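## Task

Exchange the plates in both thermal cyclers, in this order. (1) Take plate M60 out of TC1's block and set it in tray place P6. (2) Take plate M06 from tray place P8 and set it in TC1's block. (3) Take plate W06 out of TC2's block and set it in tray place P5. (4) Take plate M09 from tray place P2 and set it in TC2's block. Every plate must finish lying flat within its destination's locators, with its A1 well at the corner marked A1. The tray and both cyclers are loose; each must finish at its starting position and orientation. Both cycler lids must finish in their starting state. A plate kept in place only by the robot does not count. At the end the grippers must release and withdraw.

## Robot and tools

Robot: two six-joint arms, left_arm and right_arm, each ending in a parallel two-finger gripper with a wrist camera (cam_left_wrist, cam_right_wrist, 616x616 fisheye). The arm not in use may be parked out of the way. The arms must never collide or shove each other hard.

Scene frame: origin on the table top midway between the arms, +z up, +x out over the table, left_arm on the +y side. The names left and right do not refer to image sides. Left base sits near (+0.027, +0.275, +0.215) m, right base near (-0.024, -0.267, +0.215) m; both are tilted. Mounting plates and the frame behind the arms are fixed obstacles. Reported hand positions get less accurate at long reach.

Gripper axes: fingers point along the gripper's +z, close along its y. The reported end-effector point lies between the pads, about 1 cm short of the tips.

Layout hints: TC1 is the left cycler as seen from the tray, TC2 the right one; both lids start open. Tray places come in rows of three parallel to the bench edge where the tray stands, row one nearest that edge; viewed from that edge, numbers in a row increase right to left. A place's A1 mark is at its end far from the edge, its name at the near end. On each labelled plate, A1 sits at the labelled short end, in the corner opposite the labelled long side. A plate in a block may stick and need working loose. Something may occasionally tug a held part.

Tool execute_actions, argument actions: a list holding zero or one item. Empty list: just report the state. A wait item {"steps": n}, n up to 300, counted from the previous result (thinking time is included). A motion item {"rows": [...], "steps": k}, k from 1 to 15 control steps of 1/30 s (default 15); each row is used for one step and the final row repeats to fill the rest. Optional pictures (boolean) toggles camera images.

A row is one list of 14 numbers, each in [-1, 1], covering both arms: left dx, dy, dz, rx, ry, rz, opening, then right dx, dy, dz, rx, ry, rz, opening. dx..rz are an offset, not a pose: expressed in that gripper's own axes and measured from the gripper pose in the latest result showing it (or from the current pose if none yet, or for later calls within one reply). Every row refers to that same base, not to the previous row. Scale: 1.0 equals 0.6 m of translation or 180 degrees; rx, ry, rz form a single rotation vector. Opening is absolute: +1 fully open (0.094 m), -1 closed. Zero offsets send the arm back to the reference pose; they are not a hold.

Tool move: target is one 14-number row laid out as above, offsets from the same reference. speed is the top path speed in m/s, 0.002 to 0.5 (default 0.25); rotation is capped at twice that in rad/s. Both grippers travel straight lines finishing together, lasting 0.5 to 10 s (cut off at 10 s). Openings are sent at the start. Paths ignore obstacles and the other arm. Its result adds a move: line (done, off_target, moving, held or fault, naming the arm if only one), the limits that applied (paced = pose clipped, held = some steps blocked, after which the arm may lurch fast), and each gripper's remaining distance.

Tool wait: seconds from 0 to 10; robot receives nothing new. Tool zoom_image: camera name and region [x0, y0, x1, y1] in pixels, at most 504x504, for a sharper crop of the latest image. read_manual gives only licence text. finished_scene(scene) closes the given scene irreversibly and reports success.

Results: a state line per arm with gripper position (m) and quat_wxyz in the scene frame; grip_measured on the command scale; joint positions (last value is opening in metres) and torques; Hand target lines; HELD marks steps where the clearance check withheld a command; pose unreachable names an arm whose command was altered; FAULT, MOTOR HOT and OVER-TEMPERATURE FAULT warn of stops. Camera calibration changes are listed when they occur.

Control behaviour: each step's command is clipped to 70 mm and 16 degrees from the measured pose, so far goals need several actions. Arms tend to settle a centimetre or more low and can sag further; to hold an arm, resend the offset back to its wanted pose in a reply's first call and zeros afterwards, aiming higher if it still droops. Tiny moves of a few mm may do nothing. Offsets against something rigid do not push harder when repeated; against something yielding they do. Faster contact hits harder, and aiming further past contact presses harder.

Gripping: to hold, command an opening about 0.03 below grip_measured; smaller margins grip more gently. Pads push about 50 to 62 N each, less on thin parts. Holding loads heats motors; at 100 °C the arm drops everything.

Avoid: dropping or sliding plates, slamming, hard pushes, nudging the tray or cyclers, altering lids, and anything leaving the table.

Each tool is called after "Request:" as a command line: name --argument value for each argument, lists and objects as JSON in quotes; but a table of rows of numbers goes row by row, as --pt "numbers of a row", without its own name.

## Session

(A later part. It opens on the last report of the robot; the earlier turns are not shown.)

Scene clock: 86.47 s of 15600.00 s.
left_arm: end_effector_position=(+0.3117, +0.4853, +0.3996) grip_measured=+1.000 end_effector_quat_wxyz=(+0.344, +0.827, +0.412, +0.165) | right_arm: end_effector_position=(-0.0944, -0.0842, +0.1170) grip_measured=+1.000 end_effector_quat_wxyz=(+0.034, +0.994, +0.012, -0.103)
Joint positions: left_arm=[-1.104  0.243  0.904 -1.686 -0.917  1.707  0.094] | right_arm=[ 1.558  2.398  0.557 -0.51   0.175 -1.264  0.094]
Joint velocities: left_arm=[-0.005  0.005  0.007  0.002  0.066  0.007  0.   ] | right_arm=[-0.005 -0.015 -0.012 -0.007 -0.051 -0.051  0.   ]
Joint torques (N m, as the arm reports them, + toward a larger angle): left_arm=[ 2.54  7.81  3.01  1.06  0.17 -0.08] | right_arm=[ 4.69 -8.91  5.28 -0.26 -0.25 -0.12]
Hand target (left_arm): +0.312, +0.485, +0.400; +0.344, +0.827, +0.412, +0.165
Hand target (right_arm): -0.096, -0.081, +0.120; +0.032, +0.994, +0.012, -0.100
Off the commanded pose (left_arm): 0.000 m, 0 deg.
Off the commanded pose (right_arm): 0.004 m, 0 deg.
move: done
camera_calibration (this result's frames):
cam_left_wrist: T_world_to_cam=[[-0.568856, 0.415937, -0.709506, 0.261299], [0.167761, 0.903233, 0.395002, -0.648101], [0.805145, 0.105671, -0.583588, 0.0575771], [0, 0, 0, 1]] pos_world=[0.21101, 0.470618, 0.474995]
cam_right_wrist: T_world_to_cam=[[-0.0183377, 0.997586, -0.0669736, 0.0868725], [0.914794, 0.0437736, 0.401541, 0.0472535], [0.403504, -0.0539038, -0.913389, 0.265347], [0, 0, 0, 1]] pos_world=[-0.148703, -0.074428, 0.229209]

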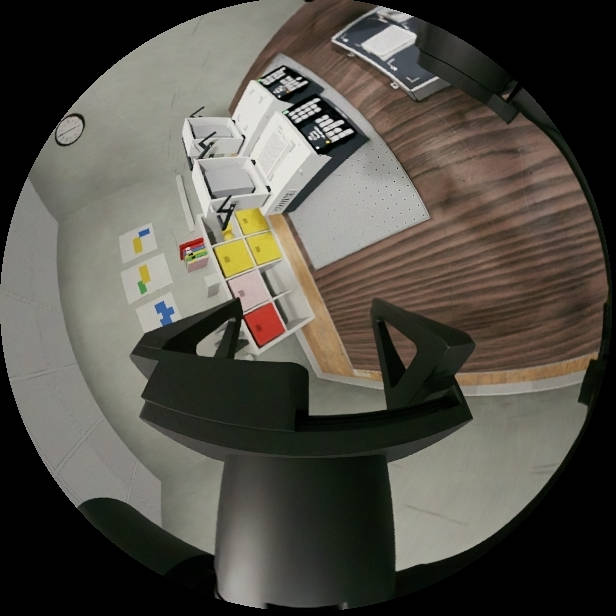

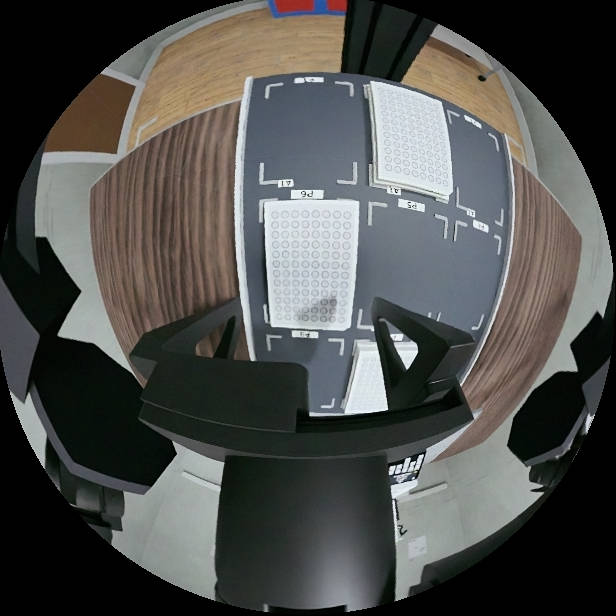

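Request:
move --target '[0,0,0,0,0,0,1, 0,0,0.1,0,0,0,1]' --speed 0.08

Request:
move --target '[0,0,0,0,0,0,1, 0,0.012,0,0,0,0,1]' --speed 0.02

Scene clock: 88.47 s of 15600.00 s.
left_arm: end_effector_position=(+0.3117, +0.4853, +0.3996) grip_measured=+1.000 end_effector_quat_wxyz=(+0.344, +0.827, +0.412, +0.165) | right_arm: end_effector_position=(-0.1080, -0.0838, +0.0609) grip_measured=+1.000 end_effector_quat_wxyz=(+0.030, +0.994, +0.012, -0.100)
Joint positions: left_arm=[-1.104  0.243  0.904 -1.686 -0.917  1.707  0.094] | right_arm=[ 1.503  2.604  0.557 -0.289  0.221 -1.305  0.094]
Joint velocities: left_arm=[-0.015 -0.015 -0.007  0.022 -0.066  0.007  0.   ] | right_arm=[ 0.005 -0.005 -0.007  0.007  0.007 -0.125  0.   ]
Joint torques (N m, as the arm reports them, + toward a larger angle): left_arm=[ 2.43  7.96  3.07  1.18  0.16 -0.05] | right_arm=[ 2.59 -9.61  1.9   0.81 -0.05 -0.3 ]
Hand target (left_arm): +0.312, +0.485, +0.400; +0.344, +0.827, +0.412, +0.165
Hand target (right_arm): -0.107, -0.088, +0.058; +0.034, +0.994, +0.012, -0.103
Off the commanded pose (left_arm): 0.000 m, 0 deg.
Off the commanded pose (right_arm): 0.005 m, 1 deg.
move: done
camera_calibration (this result's frames):
cam_left_wrist: T_world_to_cam=[[-0.568856, 0.415937, -0.709506, 0.261299], [0.167761, 0.903233, 0.395002, -0.648101], [0.805145, 0.105671, -0.583588, 0.0575771], [0, 0, 0, 1]] pos_world=[0.21101, 0.470618, 0.474995]
cam_right_wrist: T_world_to_cam=[[-0.0161874, 0.998143, -0.05873, 0.0822561], [0.91273, 0.0387334, 0.406722, 0.0811965], [0.408242, -0.0470209, -0.911662, 0.22052], [0, 0, 0, 1]] pos_world=[-0.162804, -0.0748793, 0.172846]

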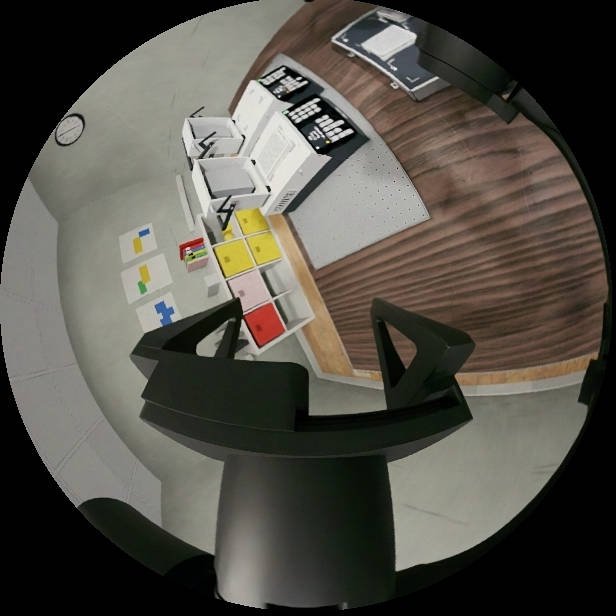

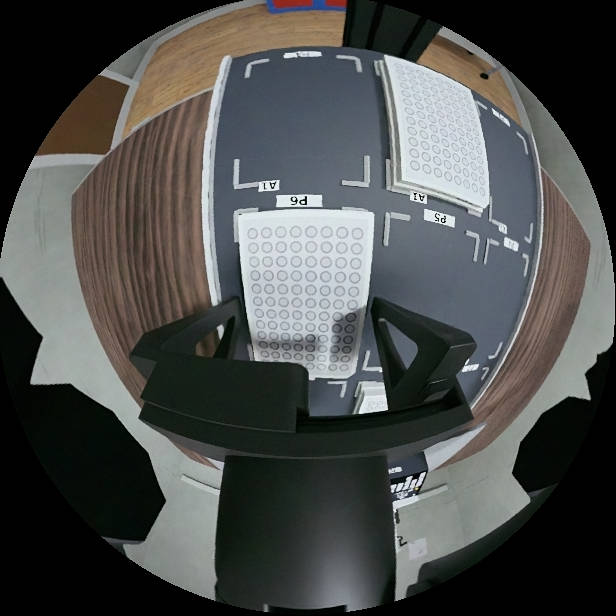

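Scene clock: 89.27 s of 15600.00 s.
left_arm: end_effector_position=(+0.3117, +0.4853, +0.3996) grip_measured=+1.000 end_effector_quat_wxyz=(+0.344, +0.827, +0.412, +0.165) | right_arm: end_effector_position=(-0.1077, -0.0897, +0.0602) grip_measured=+1.000 end_effector_quat_wxyz=(+0.035, +0.994, +0.013, -0.102)
Joint positions: left_arm=[-1.104  0.243  0.904 -1.686 -0.917  1.707  0.094] | right_arm=[ 1.503  2.604  0.548 -0.288  0.214 -1.304  0.094]
Joint velocities: left_arm=[-0.005 -0.015  0.002  0.007  0.037 -0.037  0.   ] | right_arm=[-0.015  0.005 -0.002  0.002 -0.007  0.081  0.   ]
Joint torques (N m, as the arm reports them, + toward a larger angle): left_arm=[ 2.46  7.84  3.01  1.26  0.18 -0.07] | right_arm=[ 4.67 -9.63  2.12  0.79 -0.26 -0.06]
Hand target (left_arm): +0.312, +0.485, +0.400; +0.344, +0.827, +0.412, +0.165
Hand target (right_arm): -0.108, -0.091, +0.061; +0.030, +0.994, +0.012, -0.100
Off the commanded pose (left_arm): 0.000 m, 0 deg.
Off the commanded pose (right_arm): 0.002 m, 1 deg.
move: done
camera_calibration (this result's frames):
cam_left_wrist: T_world_to_cam=[[-0.568856, 0.415937, -0.709506, 0.261299], [0.167761, 0.903233, 0.395002, -0.648101], [0.805145, 0.105671, -0.583588, 0.0575771], [0, 0, 0, 1]] pos_world=[0.21101, 0.470618, 0.474995]
cam_right_wrist: T_world_to_cam=[[-0.0192736, 0.997486, -0.0681992, 0.0883242], [0.914039, 0.0452214, 0.403098, 0.0824407], [0.405169, -0.0545676, -0.912612, 0.218534], [0, 0, 0, 1]] pos_world=[-0.162195, -0.0799054, 0.172228]

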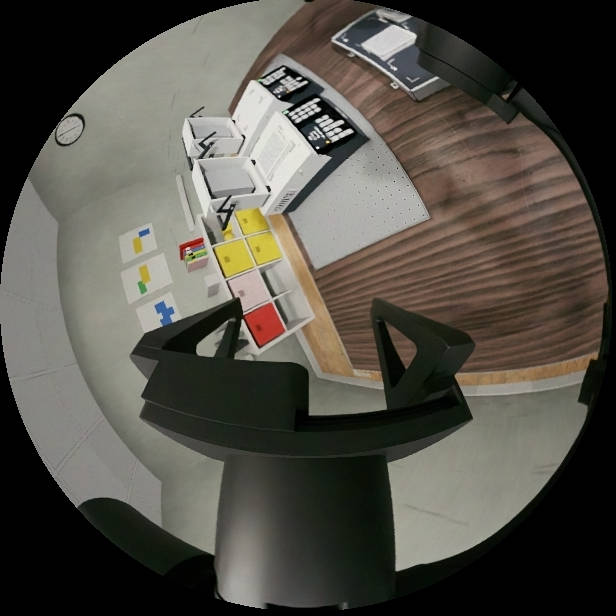

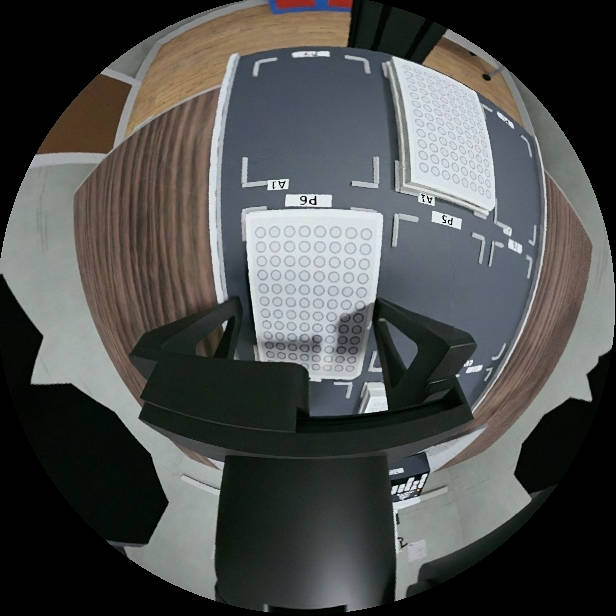

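Close slightly to push with right finger.

Request:
move --target '[0,0,0,0,0,0,1, 0,0,0,0,0,0,0.85]'

Request:
move --target '[0,0,0,0,0,0,1, 0,0,-0.1,0,0,0,1]' --speed 0.1

Scene clock: 91.30 s of 15600.00 s.
left_arm: end_effector_position=(+0.3117, +0.4853, +0.3996) grip_measured=+1.000 end_effector_quat_wxyz=(+0.344, +0.827, +0.412, +0.165) | right_arm: end_effector_position=(-0.1077, -0.0897, +0.0602) grip_measured=+0.853 end_effector_quat_wxyz=(+0.035, +0.994, +0.012, -0.102)
Joint positions: left_arm=[-1.104  0.243  0.904 -1.686 -0.917  1.707  0.094] | right_arm=[ 1.503  2.604  0.548 -0.288  0.214 -1.304  0.087]
Joint velocities: left_arm=[-0.015 -0.024 -0.002 -0.007 -0.007 -0.037  0.   ] | right_arm=[-0.005 -0.005 -0.002 -0.017  0.037  0.168 -0.001]
Joint torques (N m, as the arm reports them, + toward a larger angle): left_arm=[ 2.27  7.36  3.15  1.17  0.2  -0.06] | right_arm=[ 3.69 -9.5   2.6   0.23 -0.16 -0.14]
Hand target (left_arm): +0.312, +0.485, +0.400; +0.344, +0.827, +0.412, +0.165
Hand target (right_arm): -0.108, -0.090, +0.060; +0.035, +0.994, +0.012, -0.102
Off the commanded pose (left_arm): 0.000 m, 0 deg.
Off the commanded pose (right_arm): 0.000 m, 0 deg.
move: done
camera_calibration (this result's frames):
cam_left_wrist: T_world_to_cam=[[-0.568856, 0.415937, -0.709506, 0.261299], [0.167761, 0.903233, 0.395002, -0.648101], [0.805145, 0.105671, -0.583588, 0.0575771], [0, 0, 0, 1]] pos_world=[0.21101, 0.470618, 0.474995]
cam_right_wrist: T_world_to_cam=[[-0.0189, 0.997487, -0.0682763, 0.0883693], [0.914045, 0.0449118, 0.40312, 0.0824123], [0.405173, -0.0547887, -0.912597, 0.218513], [0, 0, 0, 1]] pos_world=[-0.162194, -0.0798765, 0.172226]

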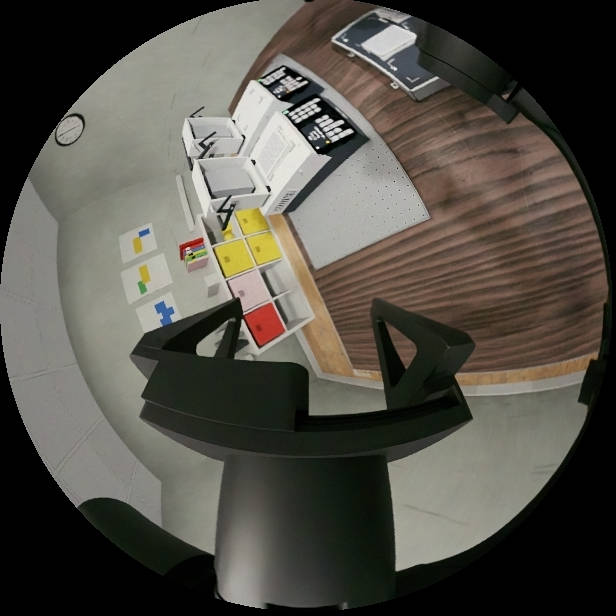

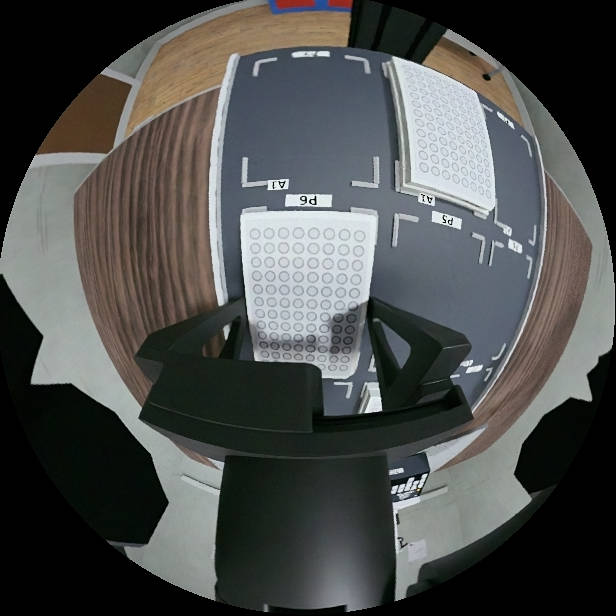

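Scene clock: 92.27 s of 15600.00 s.
left_arm: end_effector_position=(+0.3117, +0.4853, +0.3996) grip_measured=+1.000 end_effector_quat_wxyz=(+0.344, +0.827, +0.412, +0.165) | right_arm: end_effector_position=(-0.0938, -0.0890, +0.1168) grip_measured=+1.000 end_effector_quat_wxyz=(+0.037, +0.994, +0.013, -0.104)
Joint positions: left_arm=[-1.104  0.243  0.904 -1.686 -0.917  1.707  0.094] | right_arm=[ 1.557  2.392  0.548 -0.511  0.17  -1.265  0.094]
Joint velocities: left_arm=[ 0.005 -0.005  0.002  0.012 -0.007 -0.066  0.   ] | right_arm=[ 0.005 -0.005 -0.022  0.002 -0.066  0.081  0.   ]
Joint torques (N m, as the arm reports them, + toward a larger angle): left_arm=[ 2.42  7.77  3.08  1.14  0.19 -0.07] | right_arm=[ 4.43 -9.21  5.09 -0.15 -0.26 -0.02]
Hand target (left_arm): +0.312, +0.485, +0.400; +0.344, +0.827, +0.412, +0.165
Hand target (right_arm): -0.096, -0.085, +0.120; +0.035, +0.994, +0.012, -0.102
Off the commanded pose (left_arm): 0.000 m, 0 deg.
Off the commanded pose (right_arm): 0.004 m, 0 deg.
move: done
camera_calibration (this result's frames):
cam_left_wrist: T_world_to_cam=[[-0.568856, 0.415937, -0.709506, 0.261299], [0.167761, 0.903233, 0.395002, -0.648101], [0.805145, 0.105671, -0.583588, 0.0575771], [0, 0, 0, 1]] pos_world=[0.21101, 0.470618, 0.474995]
cam_right_wrist: T_world_to_cam=[[-0.0205766, 0.997124, -0.0729467, 0.0921081], [0.916082, 0.0480285, 0.398105, 0.0478643], [0.400463, -0.0586335, -0.914435, 0.264071], [0, 0, 0, 1]] pos_world=[-0.147703, -0.0786586, 0.22914]

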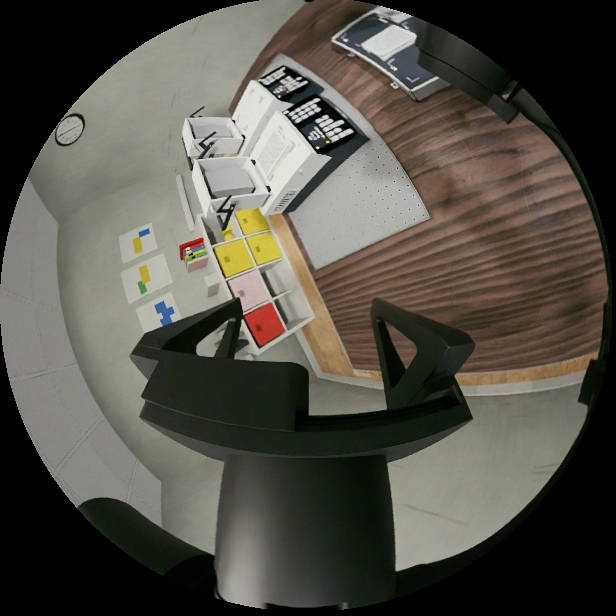

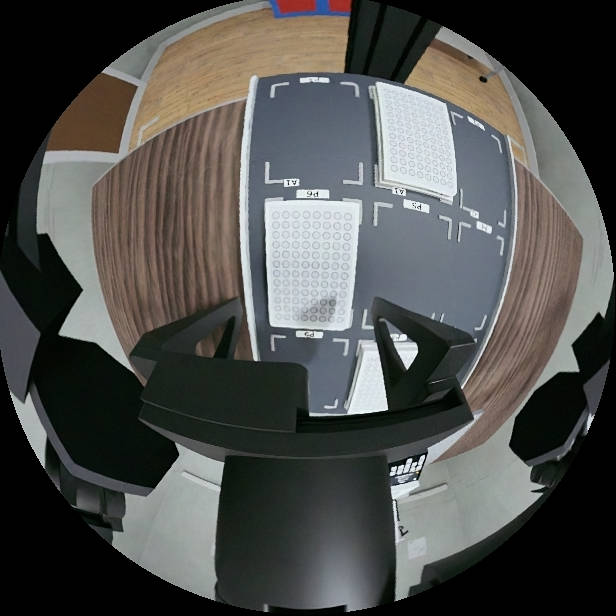

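Request:
move --target '[0,0,0,0,0,0,1, 0.31,-0.18,-0.065,0.015,-0.032,0,1]'

Scene clock: 95.03 s of 15600.00 s.
left_arm: end_effector_position=(+0.3117, +0.4853, +0.3996) grip_measured=+1.000 end_effector_quat_wxyz=(+0.344, +0.827, +0.412, +0.165) | right_arm: end_effector_position=(+0.0914, +0.0198, +0.1086) grip_measured=+1.000 end_effector_quat_wxyz=(+0.013, +0.988, +0.008, -0.152)
Joint positions: left_arm=[-1.104  0.243  0.904 -1.686 -0.917  1.707  0.094] | right_arm=[ 0.882  2.224  0.835 -0.715  0.498 -1.845  0.094]
Joint velocities: left_arm=[-0.015 -0.005  0.002 -0.007  0.037 -0.022  0.   ] | right_arm=[-0.015 -0.005 -0.007 -0.007 -0.066 -0.022  0.   ]
Joint torques (N m, as the arm reports them, + toward a larger angle): left_arm=[ 2.65  8.13  3.07  1.19  0.18 -0.06] | right_arm=[  8.25 -10.16   4.52  -0.56  -0.18  -0.22]
Hand target (left_arm): +0.312, +0.485, +0.400; +0.344, +0.827, +0.412, +0.165
Hand target (right_arm): +0.096, +0.022, +0.109; +0.013, +0.988, +0.009, -0.154
Off the commanded pose (left_arm): 0.000 m, 0 deg.
Off the commanded pose (right_arm): 0.005 m, 0 deg.
move: done
camera_calibration (this result's frames):
cam_left_wrist: T_world_to_cam=[[-0.568856, 0.415937, -0.709506, 0.261299], [0.167761, 0.903233, 0.395002, -0.648101], [0.805145, 0.105671, -0.583588, 0.0575771], [0, 0, 0, 1]] pos_world=[0.21101, 0.470618, 0.474995]
cam_right_wrist: T_world_to_cam=[[-0.00786043, 0.999624, -0.0262625, -0.0194519], [0.950765, 0.015608, 0.309519, -0.116658], [0.309812, -0.0225365, -0.950531, 0.200262], [0, 0, 0, 1]] pos_world=[0.0487178, 0.0257787, 0.225953]

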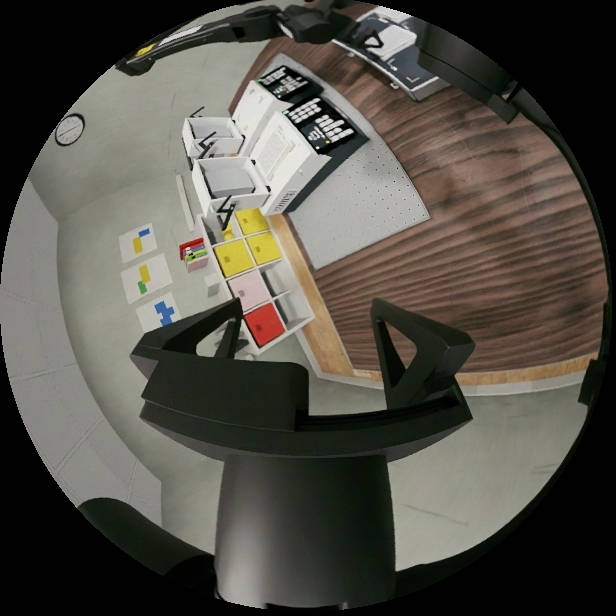

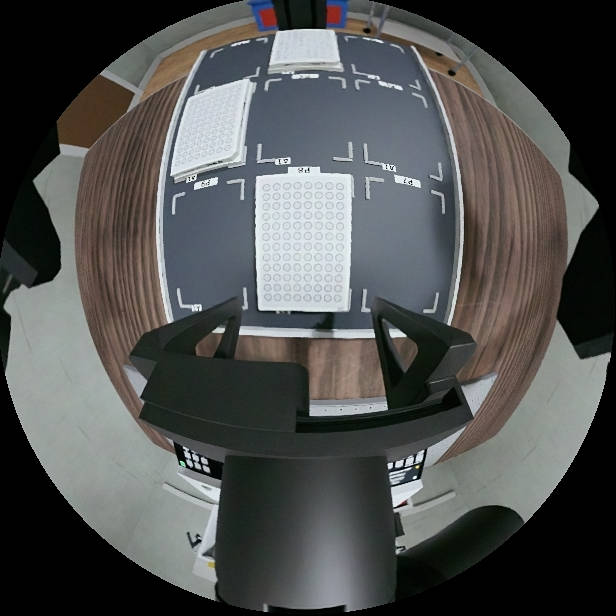

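Request:
move --target '[0,0,0,0,0,0,1, -0.035,0.005,0.105,0,0,0,1]' --speed 0.08

Scene clock: 96.77 s of 15600.00 s.
left_arm: end_effector_position=(+0.3117, +0.4853, +0.3996) grip_measured=+1.000 end_effector_quat_wxyz=(+0.344, +0.827, +0.412, +0.165) | right_arm: end_effector_position=(+0.0589, +0.0222, +0.0670) grip_measured=+1.000 end_effector_quat_wxyz=(+0.006, +0.990, +0.007, -0.144)
Joint positions: left_arm=[-1.104  0.243  0.904 -1.686 -0.917  1.707  0.094] | right_arm=[ 0.866  2.347  0.794 -0.524  0.519 -1.872  0.094]
Joint velocities: left_arm=[-0.005 -0.005 -0.007 -0.007 -0.022 -0.007  0.   ] | right_arm=[-0.015 -0.015  0.007 -0.007 -0.051 -0.022  0.   ]
Joint torques (N m, as the arm reports them, + toward a larger angle): left_arm=[ 2.22  7.99  3.08  1.2   0.19 -0.05] | right_arm=[ 6.64 -8.15  1.67  1.34 -0.19 -0.26]
Hand target (left_arm): +0.312, +0.485, +0.400; +0.344, +0.827, +0.412, +0.165
Hand target (right_arm): +0.052, +0.015, +0.055; +0.013, +0.988, +0.008, -0.152
Off the commanded pose (left_arm): 0.000 m, 0 deg.
Off the commanded pose (right_arm): 0.016 m, 1 deg.
move: off_target (right_arm)
camera_calibration (this result's frames):
cam_left_wrist: T_world_to_cam=[[-0.568856, 0.415937, -0.709506, 0.261299], [0.167761, 0.903233, 0.395002, -0.648101], [0.805145, 0.105671, -0.583588, 0.0575771], [0, 0, 0, 1]] pos_world=[0.21101, 0.470618, 0.474995]
cam_right_wrist: T_world_to_cam=[[-0.00404117, 0.999904, -0.0132343, -0.0242886], [0.945355, 0.00813474, 0.325942, -0.0734971], [0.326018, -0.011194, -0.945297, 0.169305], [0, 0, 0, 1]] pos_world=[0.0141861, 0.0267794, 0.183678]

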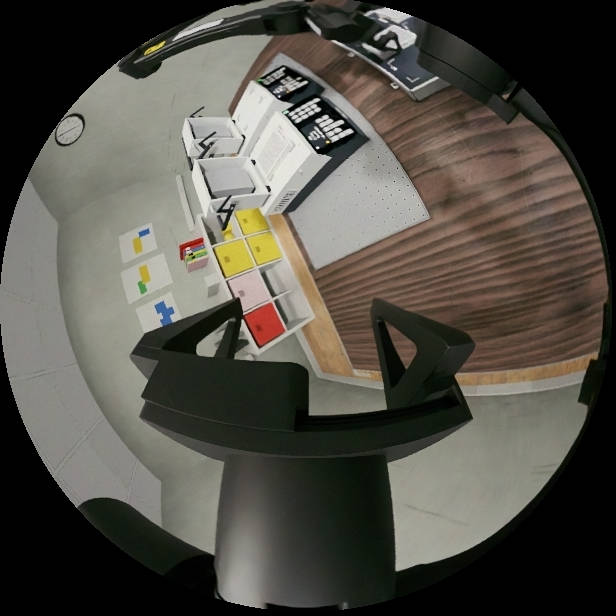

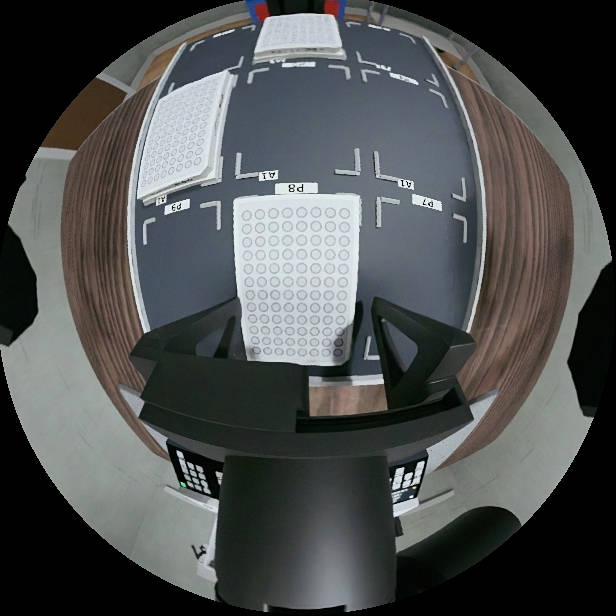

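Finger on the plate edge. Shift.

Request:
move --target '[0,0,0,0,0,0,1, -0.01,0.018,-0.01,0,0,0,1]' --speed 0.04

Request:
move --target '[0,0,0,0,0,0,1, 0,0.004,0.028,0,0,0,1]' --speed 0.04

Scene clock: 98.67 s of 15600.00 s.
left_arm: end_effector_position=(+0.3117, +0.4853, +0.3996) grip_measured=+1.000 end_effector_quat_wxyz=(+0.344, +0.827, +0.412, +0.165) | right_arm: end_effector_position=(+0.0562, +0.0124, +0.0695) grip_measured=+1.000 end_effector_quat_wxyz=(+0.009, +0.989, +0.006, -0.147)
Joint positions: left_arm=[-1.104  0.243  0.904 -1.686 -0.917  1.707  0.094] | right_arm=[ 0.866  2.329  0.769 -0.525  0.513 -1.863  0.094]
Joint velocities: left_arm=[-0.015 -0.005 -0.012 -0.002 -0.051  0.022  0.   ] | right_arm=[-0.015 -0.015 -0.002  0.007 -0.022 -0.007  0.   ]
Joint torques (N m, as the arm reports them, + toward a larger angle): left_arm=[ 2.67  8.33  3.09  1.21  0.16 -0.05] | right_arm=[  9.95 -10.3    1.84  -0.22  -0.29  -0.07]
Hand target (left_arm): +0.312, +0.485, +0.400; +0.344, +0.827, +0.412, +0.165
Hand target (right_arm): +0.055, +0.012, +0.075; +0.006, +0.990, +0.008, -0.144
Off the commanded pose (left_arm): 0.000 m, 0 deg.
Off the commanded pose (right_arm): 0.005 m, 1 deg.
move: done
camera_calibration (this result's frames):
cam_left_wrist: T_world_to_cam=[[-0.568856, 0.415937, -0.709506, 0.261299], [0.167761, 0.903233, 0.395002, -0.648101], [0.805145, 0.105671, -0.583588, 0.0575771], [0, 0, 0, 1]] pos_world=[0.21101, 0.470618, 0.474995]
cam_right_wrist: T_world_to_cam=[[-0.00136958, 0.99981, -0.0194596, -0.0141501], [0.947831, 0.00750102, 0.318685, -0.0713536], [0.31877, -0.0180079, -0.947661, 0.173054], [0, 0, 0, 1]] pos_world=[0.0124472, 0.017799, 0.186461]

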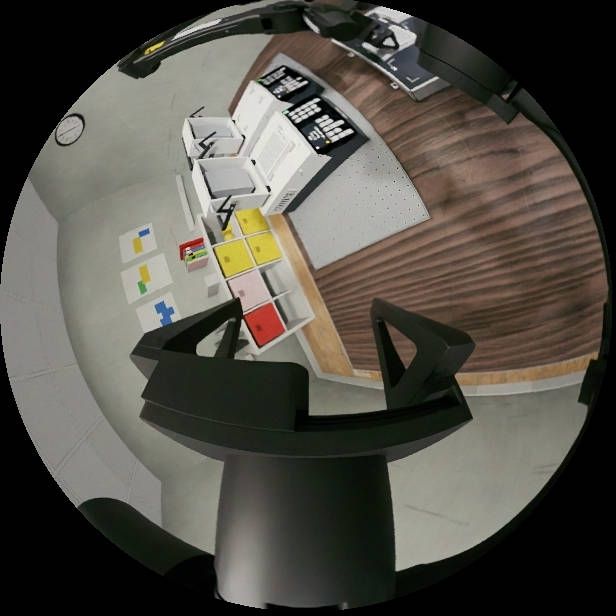

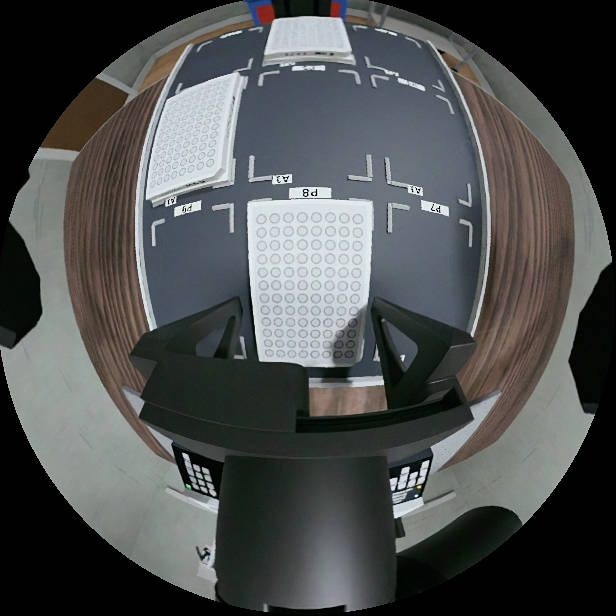

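Scene clock: 99.47 s of 15600.00 s.
left_arm: end_effector_position=(+0.3117, +0.4853, +0.3996) grip_measured=+1.000 end_effector_quat_wxyz=(+0.344, +0.827, +0.412, +0.165) | right_arm: end_effector_position=(+0.0547, +0.0180, +0.0608) grip_measured=+1.000 end_effector_quat_wxyz=(+0.001, +0.990, +0.004, -0.141)
Joint positions: left_arm=[-1.104  0.243  0.904 -1.686 -0.917  1.707  0.094] | right_arm=[ 0.857  2.353  0.769 -0.473  0.524 -1.883  0.094]
Joint velocities: left_arm=[ 0.005  0.005  0.007 -0.007  0.037 -0.022  0.   ] | right_arm=[-0.005  0.005 -0.002 -0.002  0.007 -0.066  0.   ]
Joint torques (N m, as the arm reports them, + toward a larger angle): left_arm=[ 2.47  8.14  2.98  1.12  0.18 -0.03] | right_arm=[ 6.99 -9.01  1.41  0.43 -0.08 -0.21]
Hand target (left_arm): +0.312, +0.485, +0.400; +0.344, +0.827, +0.412, +0.165
Hand target (right_arm): +0.051, +0.010, +0.054; +0.009, +0.989, +0.005, -0.147
Off the commanded pose (left_arm): 0.000 m, 0 deg.
Off the commanded pose (right_arm): 0.012 m, 1 deg.
move: off_target (right_arm)
camera_calibration (this result's frames):
cam_left_wrist: T_world_to_cam=[[-0.568856, 0.415937, -0.709506, 0.261299], [0.167761, 0.903233, 0.395002, -0.648101], [0.805145, 0.105671, -0.583588, 0.0575771], [0, 0, 0, 1]] pos_world=[0.21101, 0.470618, 0.474995]
cam_right_wrist: T_world_to_cam=[[0.00450923, 0.999985, -0.00298622, -0.0212966], [0.943867, -0.00326979, 0.330308, -0.0675425], [0.330294, -0.00430803, -0.943868, 0.164311], [0, 0, 0, 1]] pos_world=[0.0095762, 0.0217833, 0.177334]

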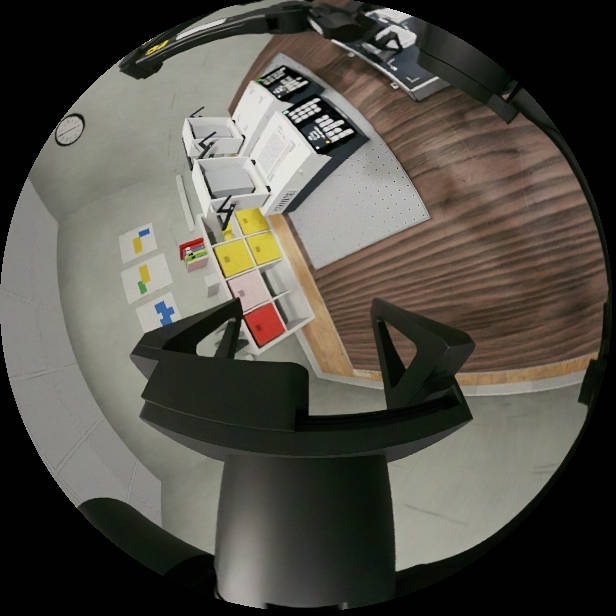

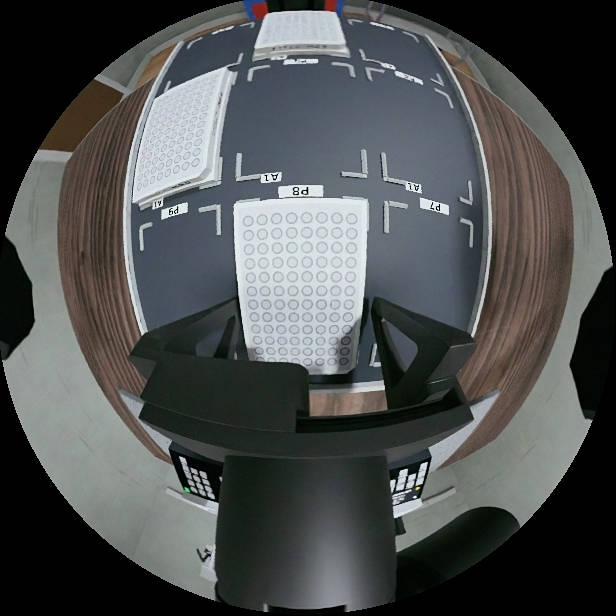

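Request:
move --target '[0,0,0,0,0,0,1, -0.006,0.014,0.012,0,0,0,1]' --speed 0.04

Request:
move --target '[0,0,0,0,0,0,1, 0,0,0,0,0,0,0.4]'

Scene clock: 101.07 s of 15600.00 s.
left_arm: end_effector_position=(+0.3117, +0.4853, +0.3996) grip_measured=+1.000 end_effector_quat_wxyz=(+0.344, +0.827, +0.412, +0.165) | right_arm: end_effector_position=(+0.0513, +0.0140, +0.0589) grip_measured=+1.000 end_effector_quat_wxyz=(-0.003, +0.990, +0.002, -0.140)
Joint positions: left_arm=[-1.104  0.243  0.904 -1.686 -0.917  1.707  0.094] | right_arm=[ 0.857  2.353  0.75  -0.445  0.525 -1.884  0.094]
Joint velocities: left_arm=[-0.005  0.005  0.002 -0.002  0.022  0.037  0.   ] | right_arm=[-0.015  0.015 -0.002  0.012  0.037 -0.051  0.   ]
Joint torques (N m, as the arm reports them, + toward a larger angle): left_arm=[ 2.14  8.31  2.99  1.24  0.19 -0.06] | right_arm=[ 7.89 -8.76  1.4   0.47 -0.08 -0.22]
Hand target (left_arm): +0.312, +0.485, +0.400; +0.344, +0.827, +0.412, +0.165
Hand target (right_arm): +0.049, +0.010, +0.055; +0.001, +0.990, +0.004, -0.141
Off the commanded pose (left_arm): 0.000 m, 0 deg.
Off the commanded pose (right_arm): 0.006 m, 0 deg.
move: done
camera_calibration (this result's frames):
cam_left_wrist: T_world_to_cam=[[-0.568856, 0.415937, -0.709506, 0.261299], [0.167761, 0.903233, 0.395002, -0.648101], [0.805145, 0.105671, -0.583588, 0.0575771], [0, 0, 0, 1]] pos_world=[0.21101, 0.470618, 0.474995]
cam_right_wrist: T_world_to_cam=[[0.00945522, 0.99995, 0.00311222, -0.0179346], [0.94268, -0.00995182, 0.33355, -0.06367], [0.333565, -0.000219967, -0.942727, 0.163286], [0, 0, 0, 1]] pos_world=[0.00572364, 0.017336, 0.175227]

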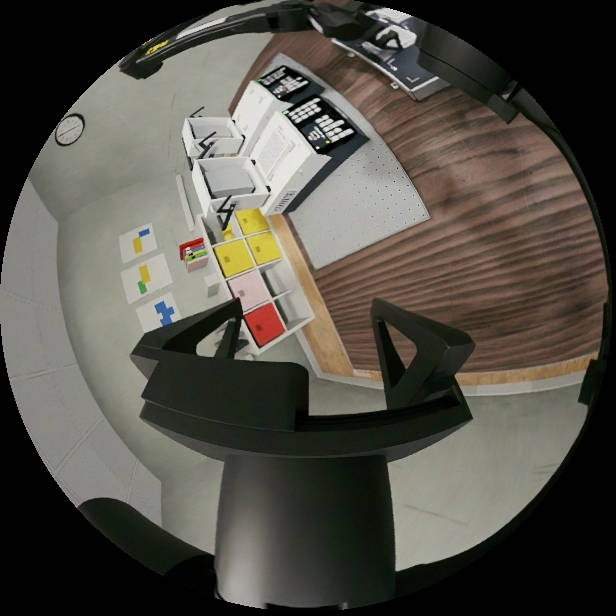

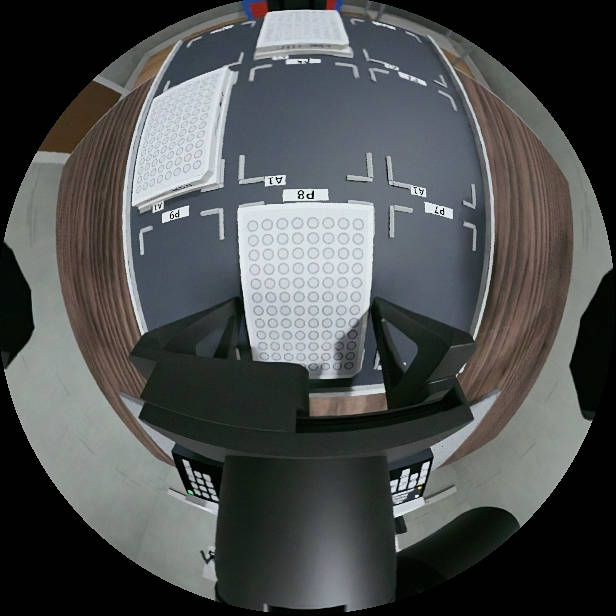

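Scene clock: 101.57 s of 15600.00 s.
left_arm: end_effector_position=(+0.3117, +0.4853, +0.3996) grip_measured=+1.000 end_effector_quat_wxyz=(+0.344, +0.827, +0.412, +0.165) | right_arm: end_effector_position=(+0.0513, +0.0140, +0.0589) grip_measured=+0.732 end_effector_quat_wxyz=(-0.003, +0.990, +0.002, -0.140)
Joint positions: left_arm=[-1.104  0.243  0.904 -1.686 -0.917  1.707  0.094] | right_arm=[ 0.857  2.353  0.75  -0.445  0.525 -1.884  0.081]
Joint velocities: left_arm=[-0.005 -0.005 -0.002 -0.017  0.037  0.037  0.   ] | right_arm=[-0.015 -0.005 -0.012 -0.007 -0.051 -0.037  0.001]
Joint torques (N m, as the arm reports them, + toward a larger angle): left_arm=[ 2.24  7.74  3.12  1.21  0.18 -0.08] | right_arm=[ 8.6  -9.16  2.08 -0.05 -0.18 -0.14]
Hand target (left_arm): +0.312, +0.485, +0.400; +0.344, +0.827, +0.412, +0.165
Hand target (right_arm): +0.051, +0.014, +0.059; -0.003, +0.990, +0.002, -0.140
Off the commanded pose (left_arm): 0.000 m, 0 deg.
Off the commanded pose (right_arm): 0.000 m, 0 deg.
move: done
camera_calibration (this result's frames):
cam_left_wrist: T_world_to_cam=[[-0.568856, 0.415937, -0.709506, 0.261299], [0.167761, 0.903233, 0.395002, -0.648101], [0.805145, 0.105671, -0.583588, 0.0575771], [0, 0, 0, 1]] pos_world=[0.21101, 0.470618, 0.474995]
cam_right_wrist: T_world_to_cam=[[0.00945522, 0.99995, 0.00311222, -0.0179346], [0.94268, -0.00995182, 0.33355, -0.06367], [0.333565, -0.000219967, -0.942727, 0.163286], [0, 0, 0, 1]] pos_world=[0.00572364, 0.017336, 0.175227]

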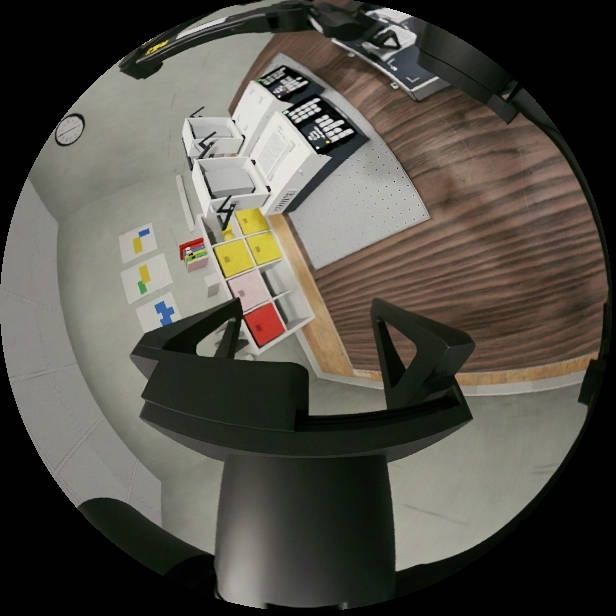

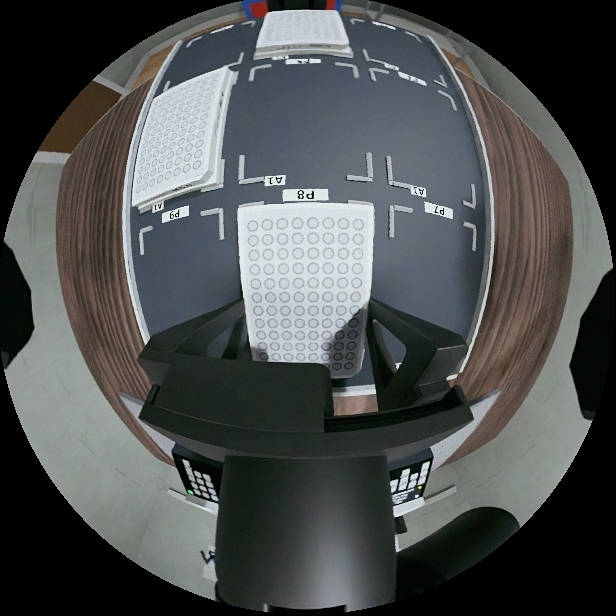

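Request:
move --target '[0,0,0,0,0,0,1, -0.03,0,-0.37,0,0,0,0.4]' --speed 0.15

Request:
move --target '[0,0,0,0,0,0,1, 0,0,0,0.139,0,0.48,0.4]' --speed 0.4

Request:
move --target '[0,0,0,0,0,0,1, 0,0,0,0.139,0,0.48,0.4]' --speed 0.4

Scene clock: 104.43 s of 15600.00 s.
left_arm: end_effector_position=(+0.3117, +0.4853, +0.3996) grip_measured=+1.000 end_effector_quat_wxyz=(+0.344, +0.827, +0.412, +0.165) | right_arm: end_effector_position=(+0.0893, -0.0028, +0.2646) grip_measured=+0.732 end_effector_quat_wxyz=(+0.014, +0.990, +0.011, -0.142)
Joint positions: left_arm=[-1.104  0.243  0.904 -1.686 -0.917  1.707  0.094] | right_arm=[ 1.177  1.964  0.913 -1.166  0.354 -1.581  0.081]
Joint velocities: left_arm=[ 0.005 -0.015 -0.007 -0.027  0.022  0.037  0.   ] | right_arm=[-0.015 -0.015  0.002  0.007  0.037 -0.022  0.   ]
Joint torques (N m, as the arm reports them, + toward a larger angle): left_arm=[ 2.38  7.79  3.02  1.15  0.16 -0.08] | right_arm=[ 8.73 -8.03 10.19 -0.47 -0.29 -0.1 ]
Hand target (left_arm): +0.312, +0.485, +0.400; +0.344, +0.827, +0.412, +0.165
Hand target (right_arm): +0.095, +0.012, +0.279; -0.002, +0.990, +0.002, -0.140
Off the commanded pose (left_arm): 0.000 m, 0 deg.
Off the commanded pose (right_arm): 0.021 m, 2 deg.
move: off_target (right_arm)
camera_calibration (this result's frames):
cam_left_wrist: T_world_to_cam=[[-0.568856, 0.415937, -0.709506, 0.261299], [0.167761, 0.903233, 0.395002, -0.648101], [0.805145, 0.105671, -0.583588, 0.0575771], [0, 0, 0, 1]] pos_world=[0.21101, 0.470618, 0.474995]
cam_right_wrist: T_world_to_cam=[[-0.0126211, 0.999542, -0.0275117, 0.00802072], [0.944091, 0.0209769, 0.329017, -0.167158], [0.329443, -0.021821, -0.943923, 0.345156], [0, 0, 0, 1]] pos_world=[0.0442042, 0.00302103, 0.381019]

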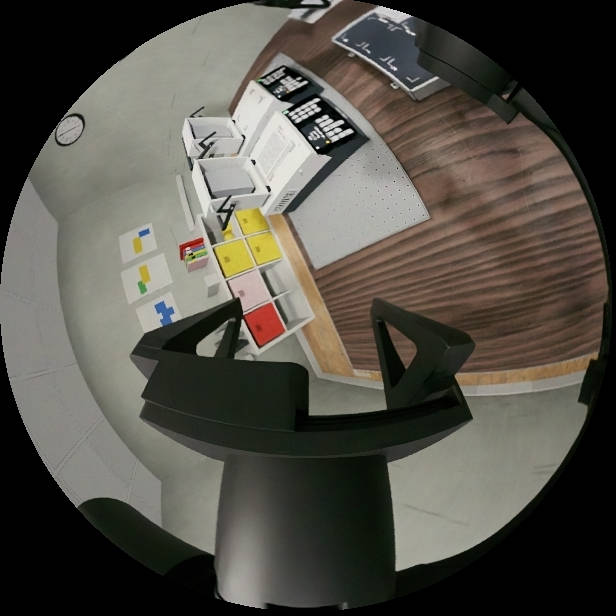

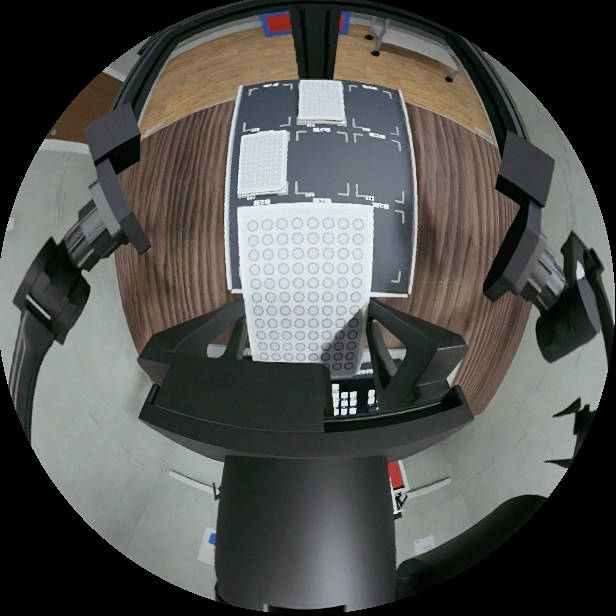

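Scene clock: 107.10 s of 15600.00 s.
left_arm: end_effector_position=(+0.3117, +0.4853, +0.3996) grip_measured=+1.000 end_effector_quat_wxyz=(+0.344, +0.827, +0.412, +0.165) | right_arm: end_effector_position=(+0.0941, -0.0016, +0.2654) grip_measured=+0.732 end_effector_quat_wxyz=(+0.084, -0.710, +0.693, +0.092)
Joint positions: left_arm=[-1.104  0.243  0.904 -1.686 -0.917  1.707  0.094] | right_arm=[ 1.282  1.816  0.716 -0.846  0.565 -0.087  0.081]
Joint velocities: left_arm=[-0.005  0.005 -0.012 -0.007 -0.037 -0.022  0.   ] | right_arm=[-0.015 -0.005 -0.002  0.007 -0.022  0.051 -0.001]
Joint torques (N m, as the arm reports them, + toward a larger angle): left_arm=[ 2.4   7.93  3.02  1.23  0.2  -0.09] | right_arm=[ 7.26 -6.23  7.02  1.23  0.13 -0.02]
Hand target (left_arm): +0.312, +0.485, +0.400; +0.344, +0.827, +0.412, +0.165
Hand target (right_arm): +0.089, -0.003, +0.265; -0.089, +0.711, -0.692, -0.090
Off the commanded pose (left_arm): 0.000 m, 0 deg.
Off the commanded pose (right_arm): 0.005 m, 1 deg.
move: done
camera_calibration (this result's frames):
cam_left_wrist: T_world_to_cam=[[-0.568856, 0.415937, -0.709506, 0.261299], [0.167761, 0.903233, 0.395002, -0.648101], [0.805145, 0.105671, -0.583588, 0.0575771], [0, 0, 0, 1]] pos_world=[0.21101, 0.470618, 0.474995]
cam_right_wrist: T_world_to_cam=[[0.999864, 0.0123884, -0.0108499, -0.0943971], [0.0154822, -0.931673, 0.362969, -0.0951611], [-0.00561197, -0.363088, -0.931738, 0.372142], [0, 0, 0, 1]] pos_world=[0.097946, 0.0476306, 0.380255]

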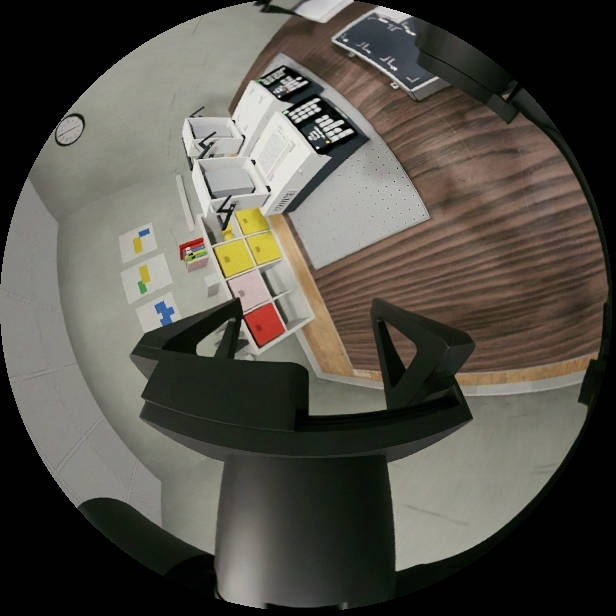

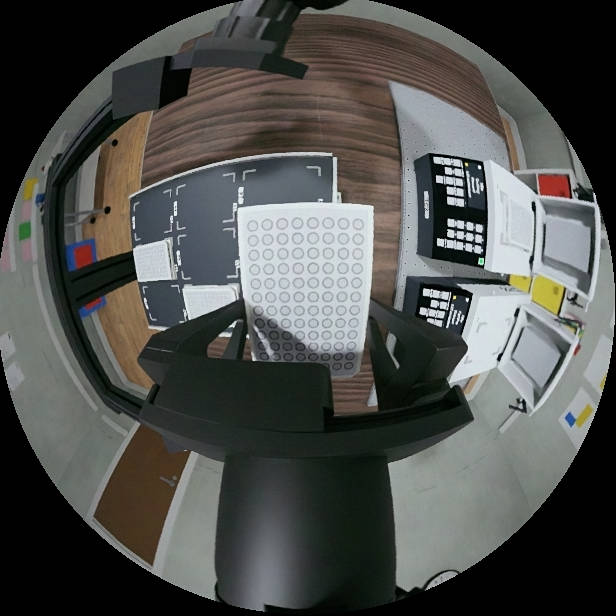

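Scene clock: 109.80 s of 15600.00 s.
left_arm: end_effector_position=(+0.3117, +0.4853, +0.3996) grip_measured=+1.000 end_effector_quat_wxyz=(+0.344, +0.827, +0.412, +0.165) | right_arm: end_effector_position=(+0.0935, -0.0219, +0.2509) grip_measured=+0.732 end_effector_quat_wxyz=(+0.132, -0.025, +0.990, -0.034)
Joint positions: left_arm=[-1.104  0.243  0.904 -1.686 -0.917  1.707  0.094] | right_arm=[ 1.369  2.075  0.836 -1.191  0.766  1.785  0.081]
Joint velocities: left_arm=[ 0.005 -0.015 -0.007 -0.017  0.007 -0.11   0.   ] | right_arm=[ 0.005  0.005  0.007 -0.012  0.051 -0.022  0.   ]
Joint torques (N m, as the arm reports them, + toward a larger angle): left_arm=[ 2.33  8.09  3.08  1.08  0.18 -0.06] | right_arm=[ 7.49 -7.49 10.81 -0.55  0.29 -0.04]
Hand target (left_arm): +0.312, +0.485, +0.400; +0.344, +0.827, +0.412, +0.165
Hand target (right_arm): +0.093, -0.002, +0.265; +0.134, -0.015, +0.991, -0.017
Off the commanded pose (left_arm): 0.000 m, 0 deg.
Off the commanded pose (right_arm): 0.025 m, 3 deg.
move: off_target (right_arm)
camera_calibration (this result's frames):
cam_left_wrist: T_world_to_cam=[[-0.568856, 0.415937, -0.709506, 0.261299], [0.167761, 0.903233, 0.395002, -0.648101], [0.805145, 0.105671, -0.583588, 0.0575771], [0, 0, 0, 1]] pos_world=[0.21101, 0.470618, 0.474995]
cam_right_wrist: T_world_to_cam=[[0.0288379, -0.99704, 0.0712736, -0.0456426], [-0.93743, -0.00222498, 0.348166, 0.00441839], [-0.346977, -0.0768544, -0.934719, 0.390207], [0, 0, 0, 1]] pos_world=[0.140851, -0.0155085, 0.366449]

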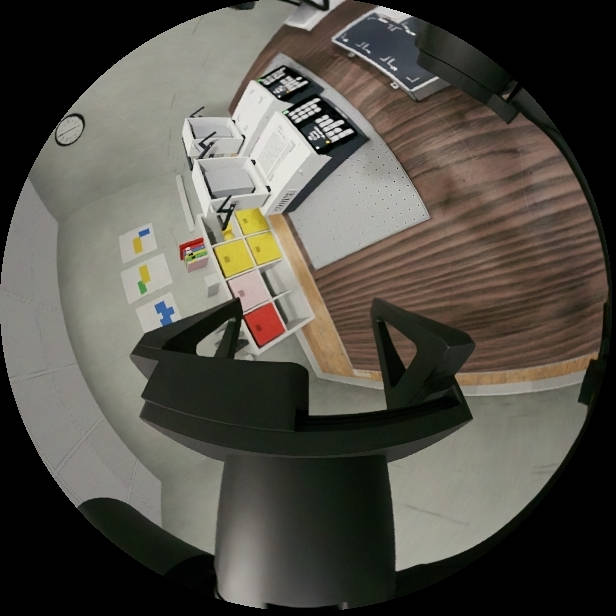

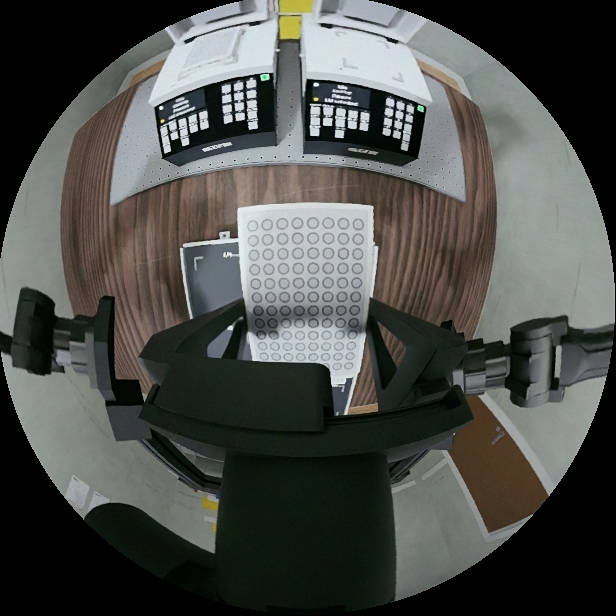

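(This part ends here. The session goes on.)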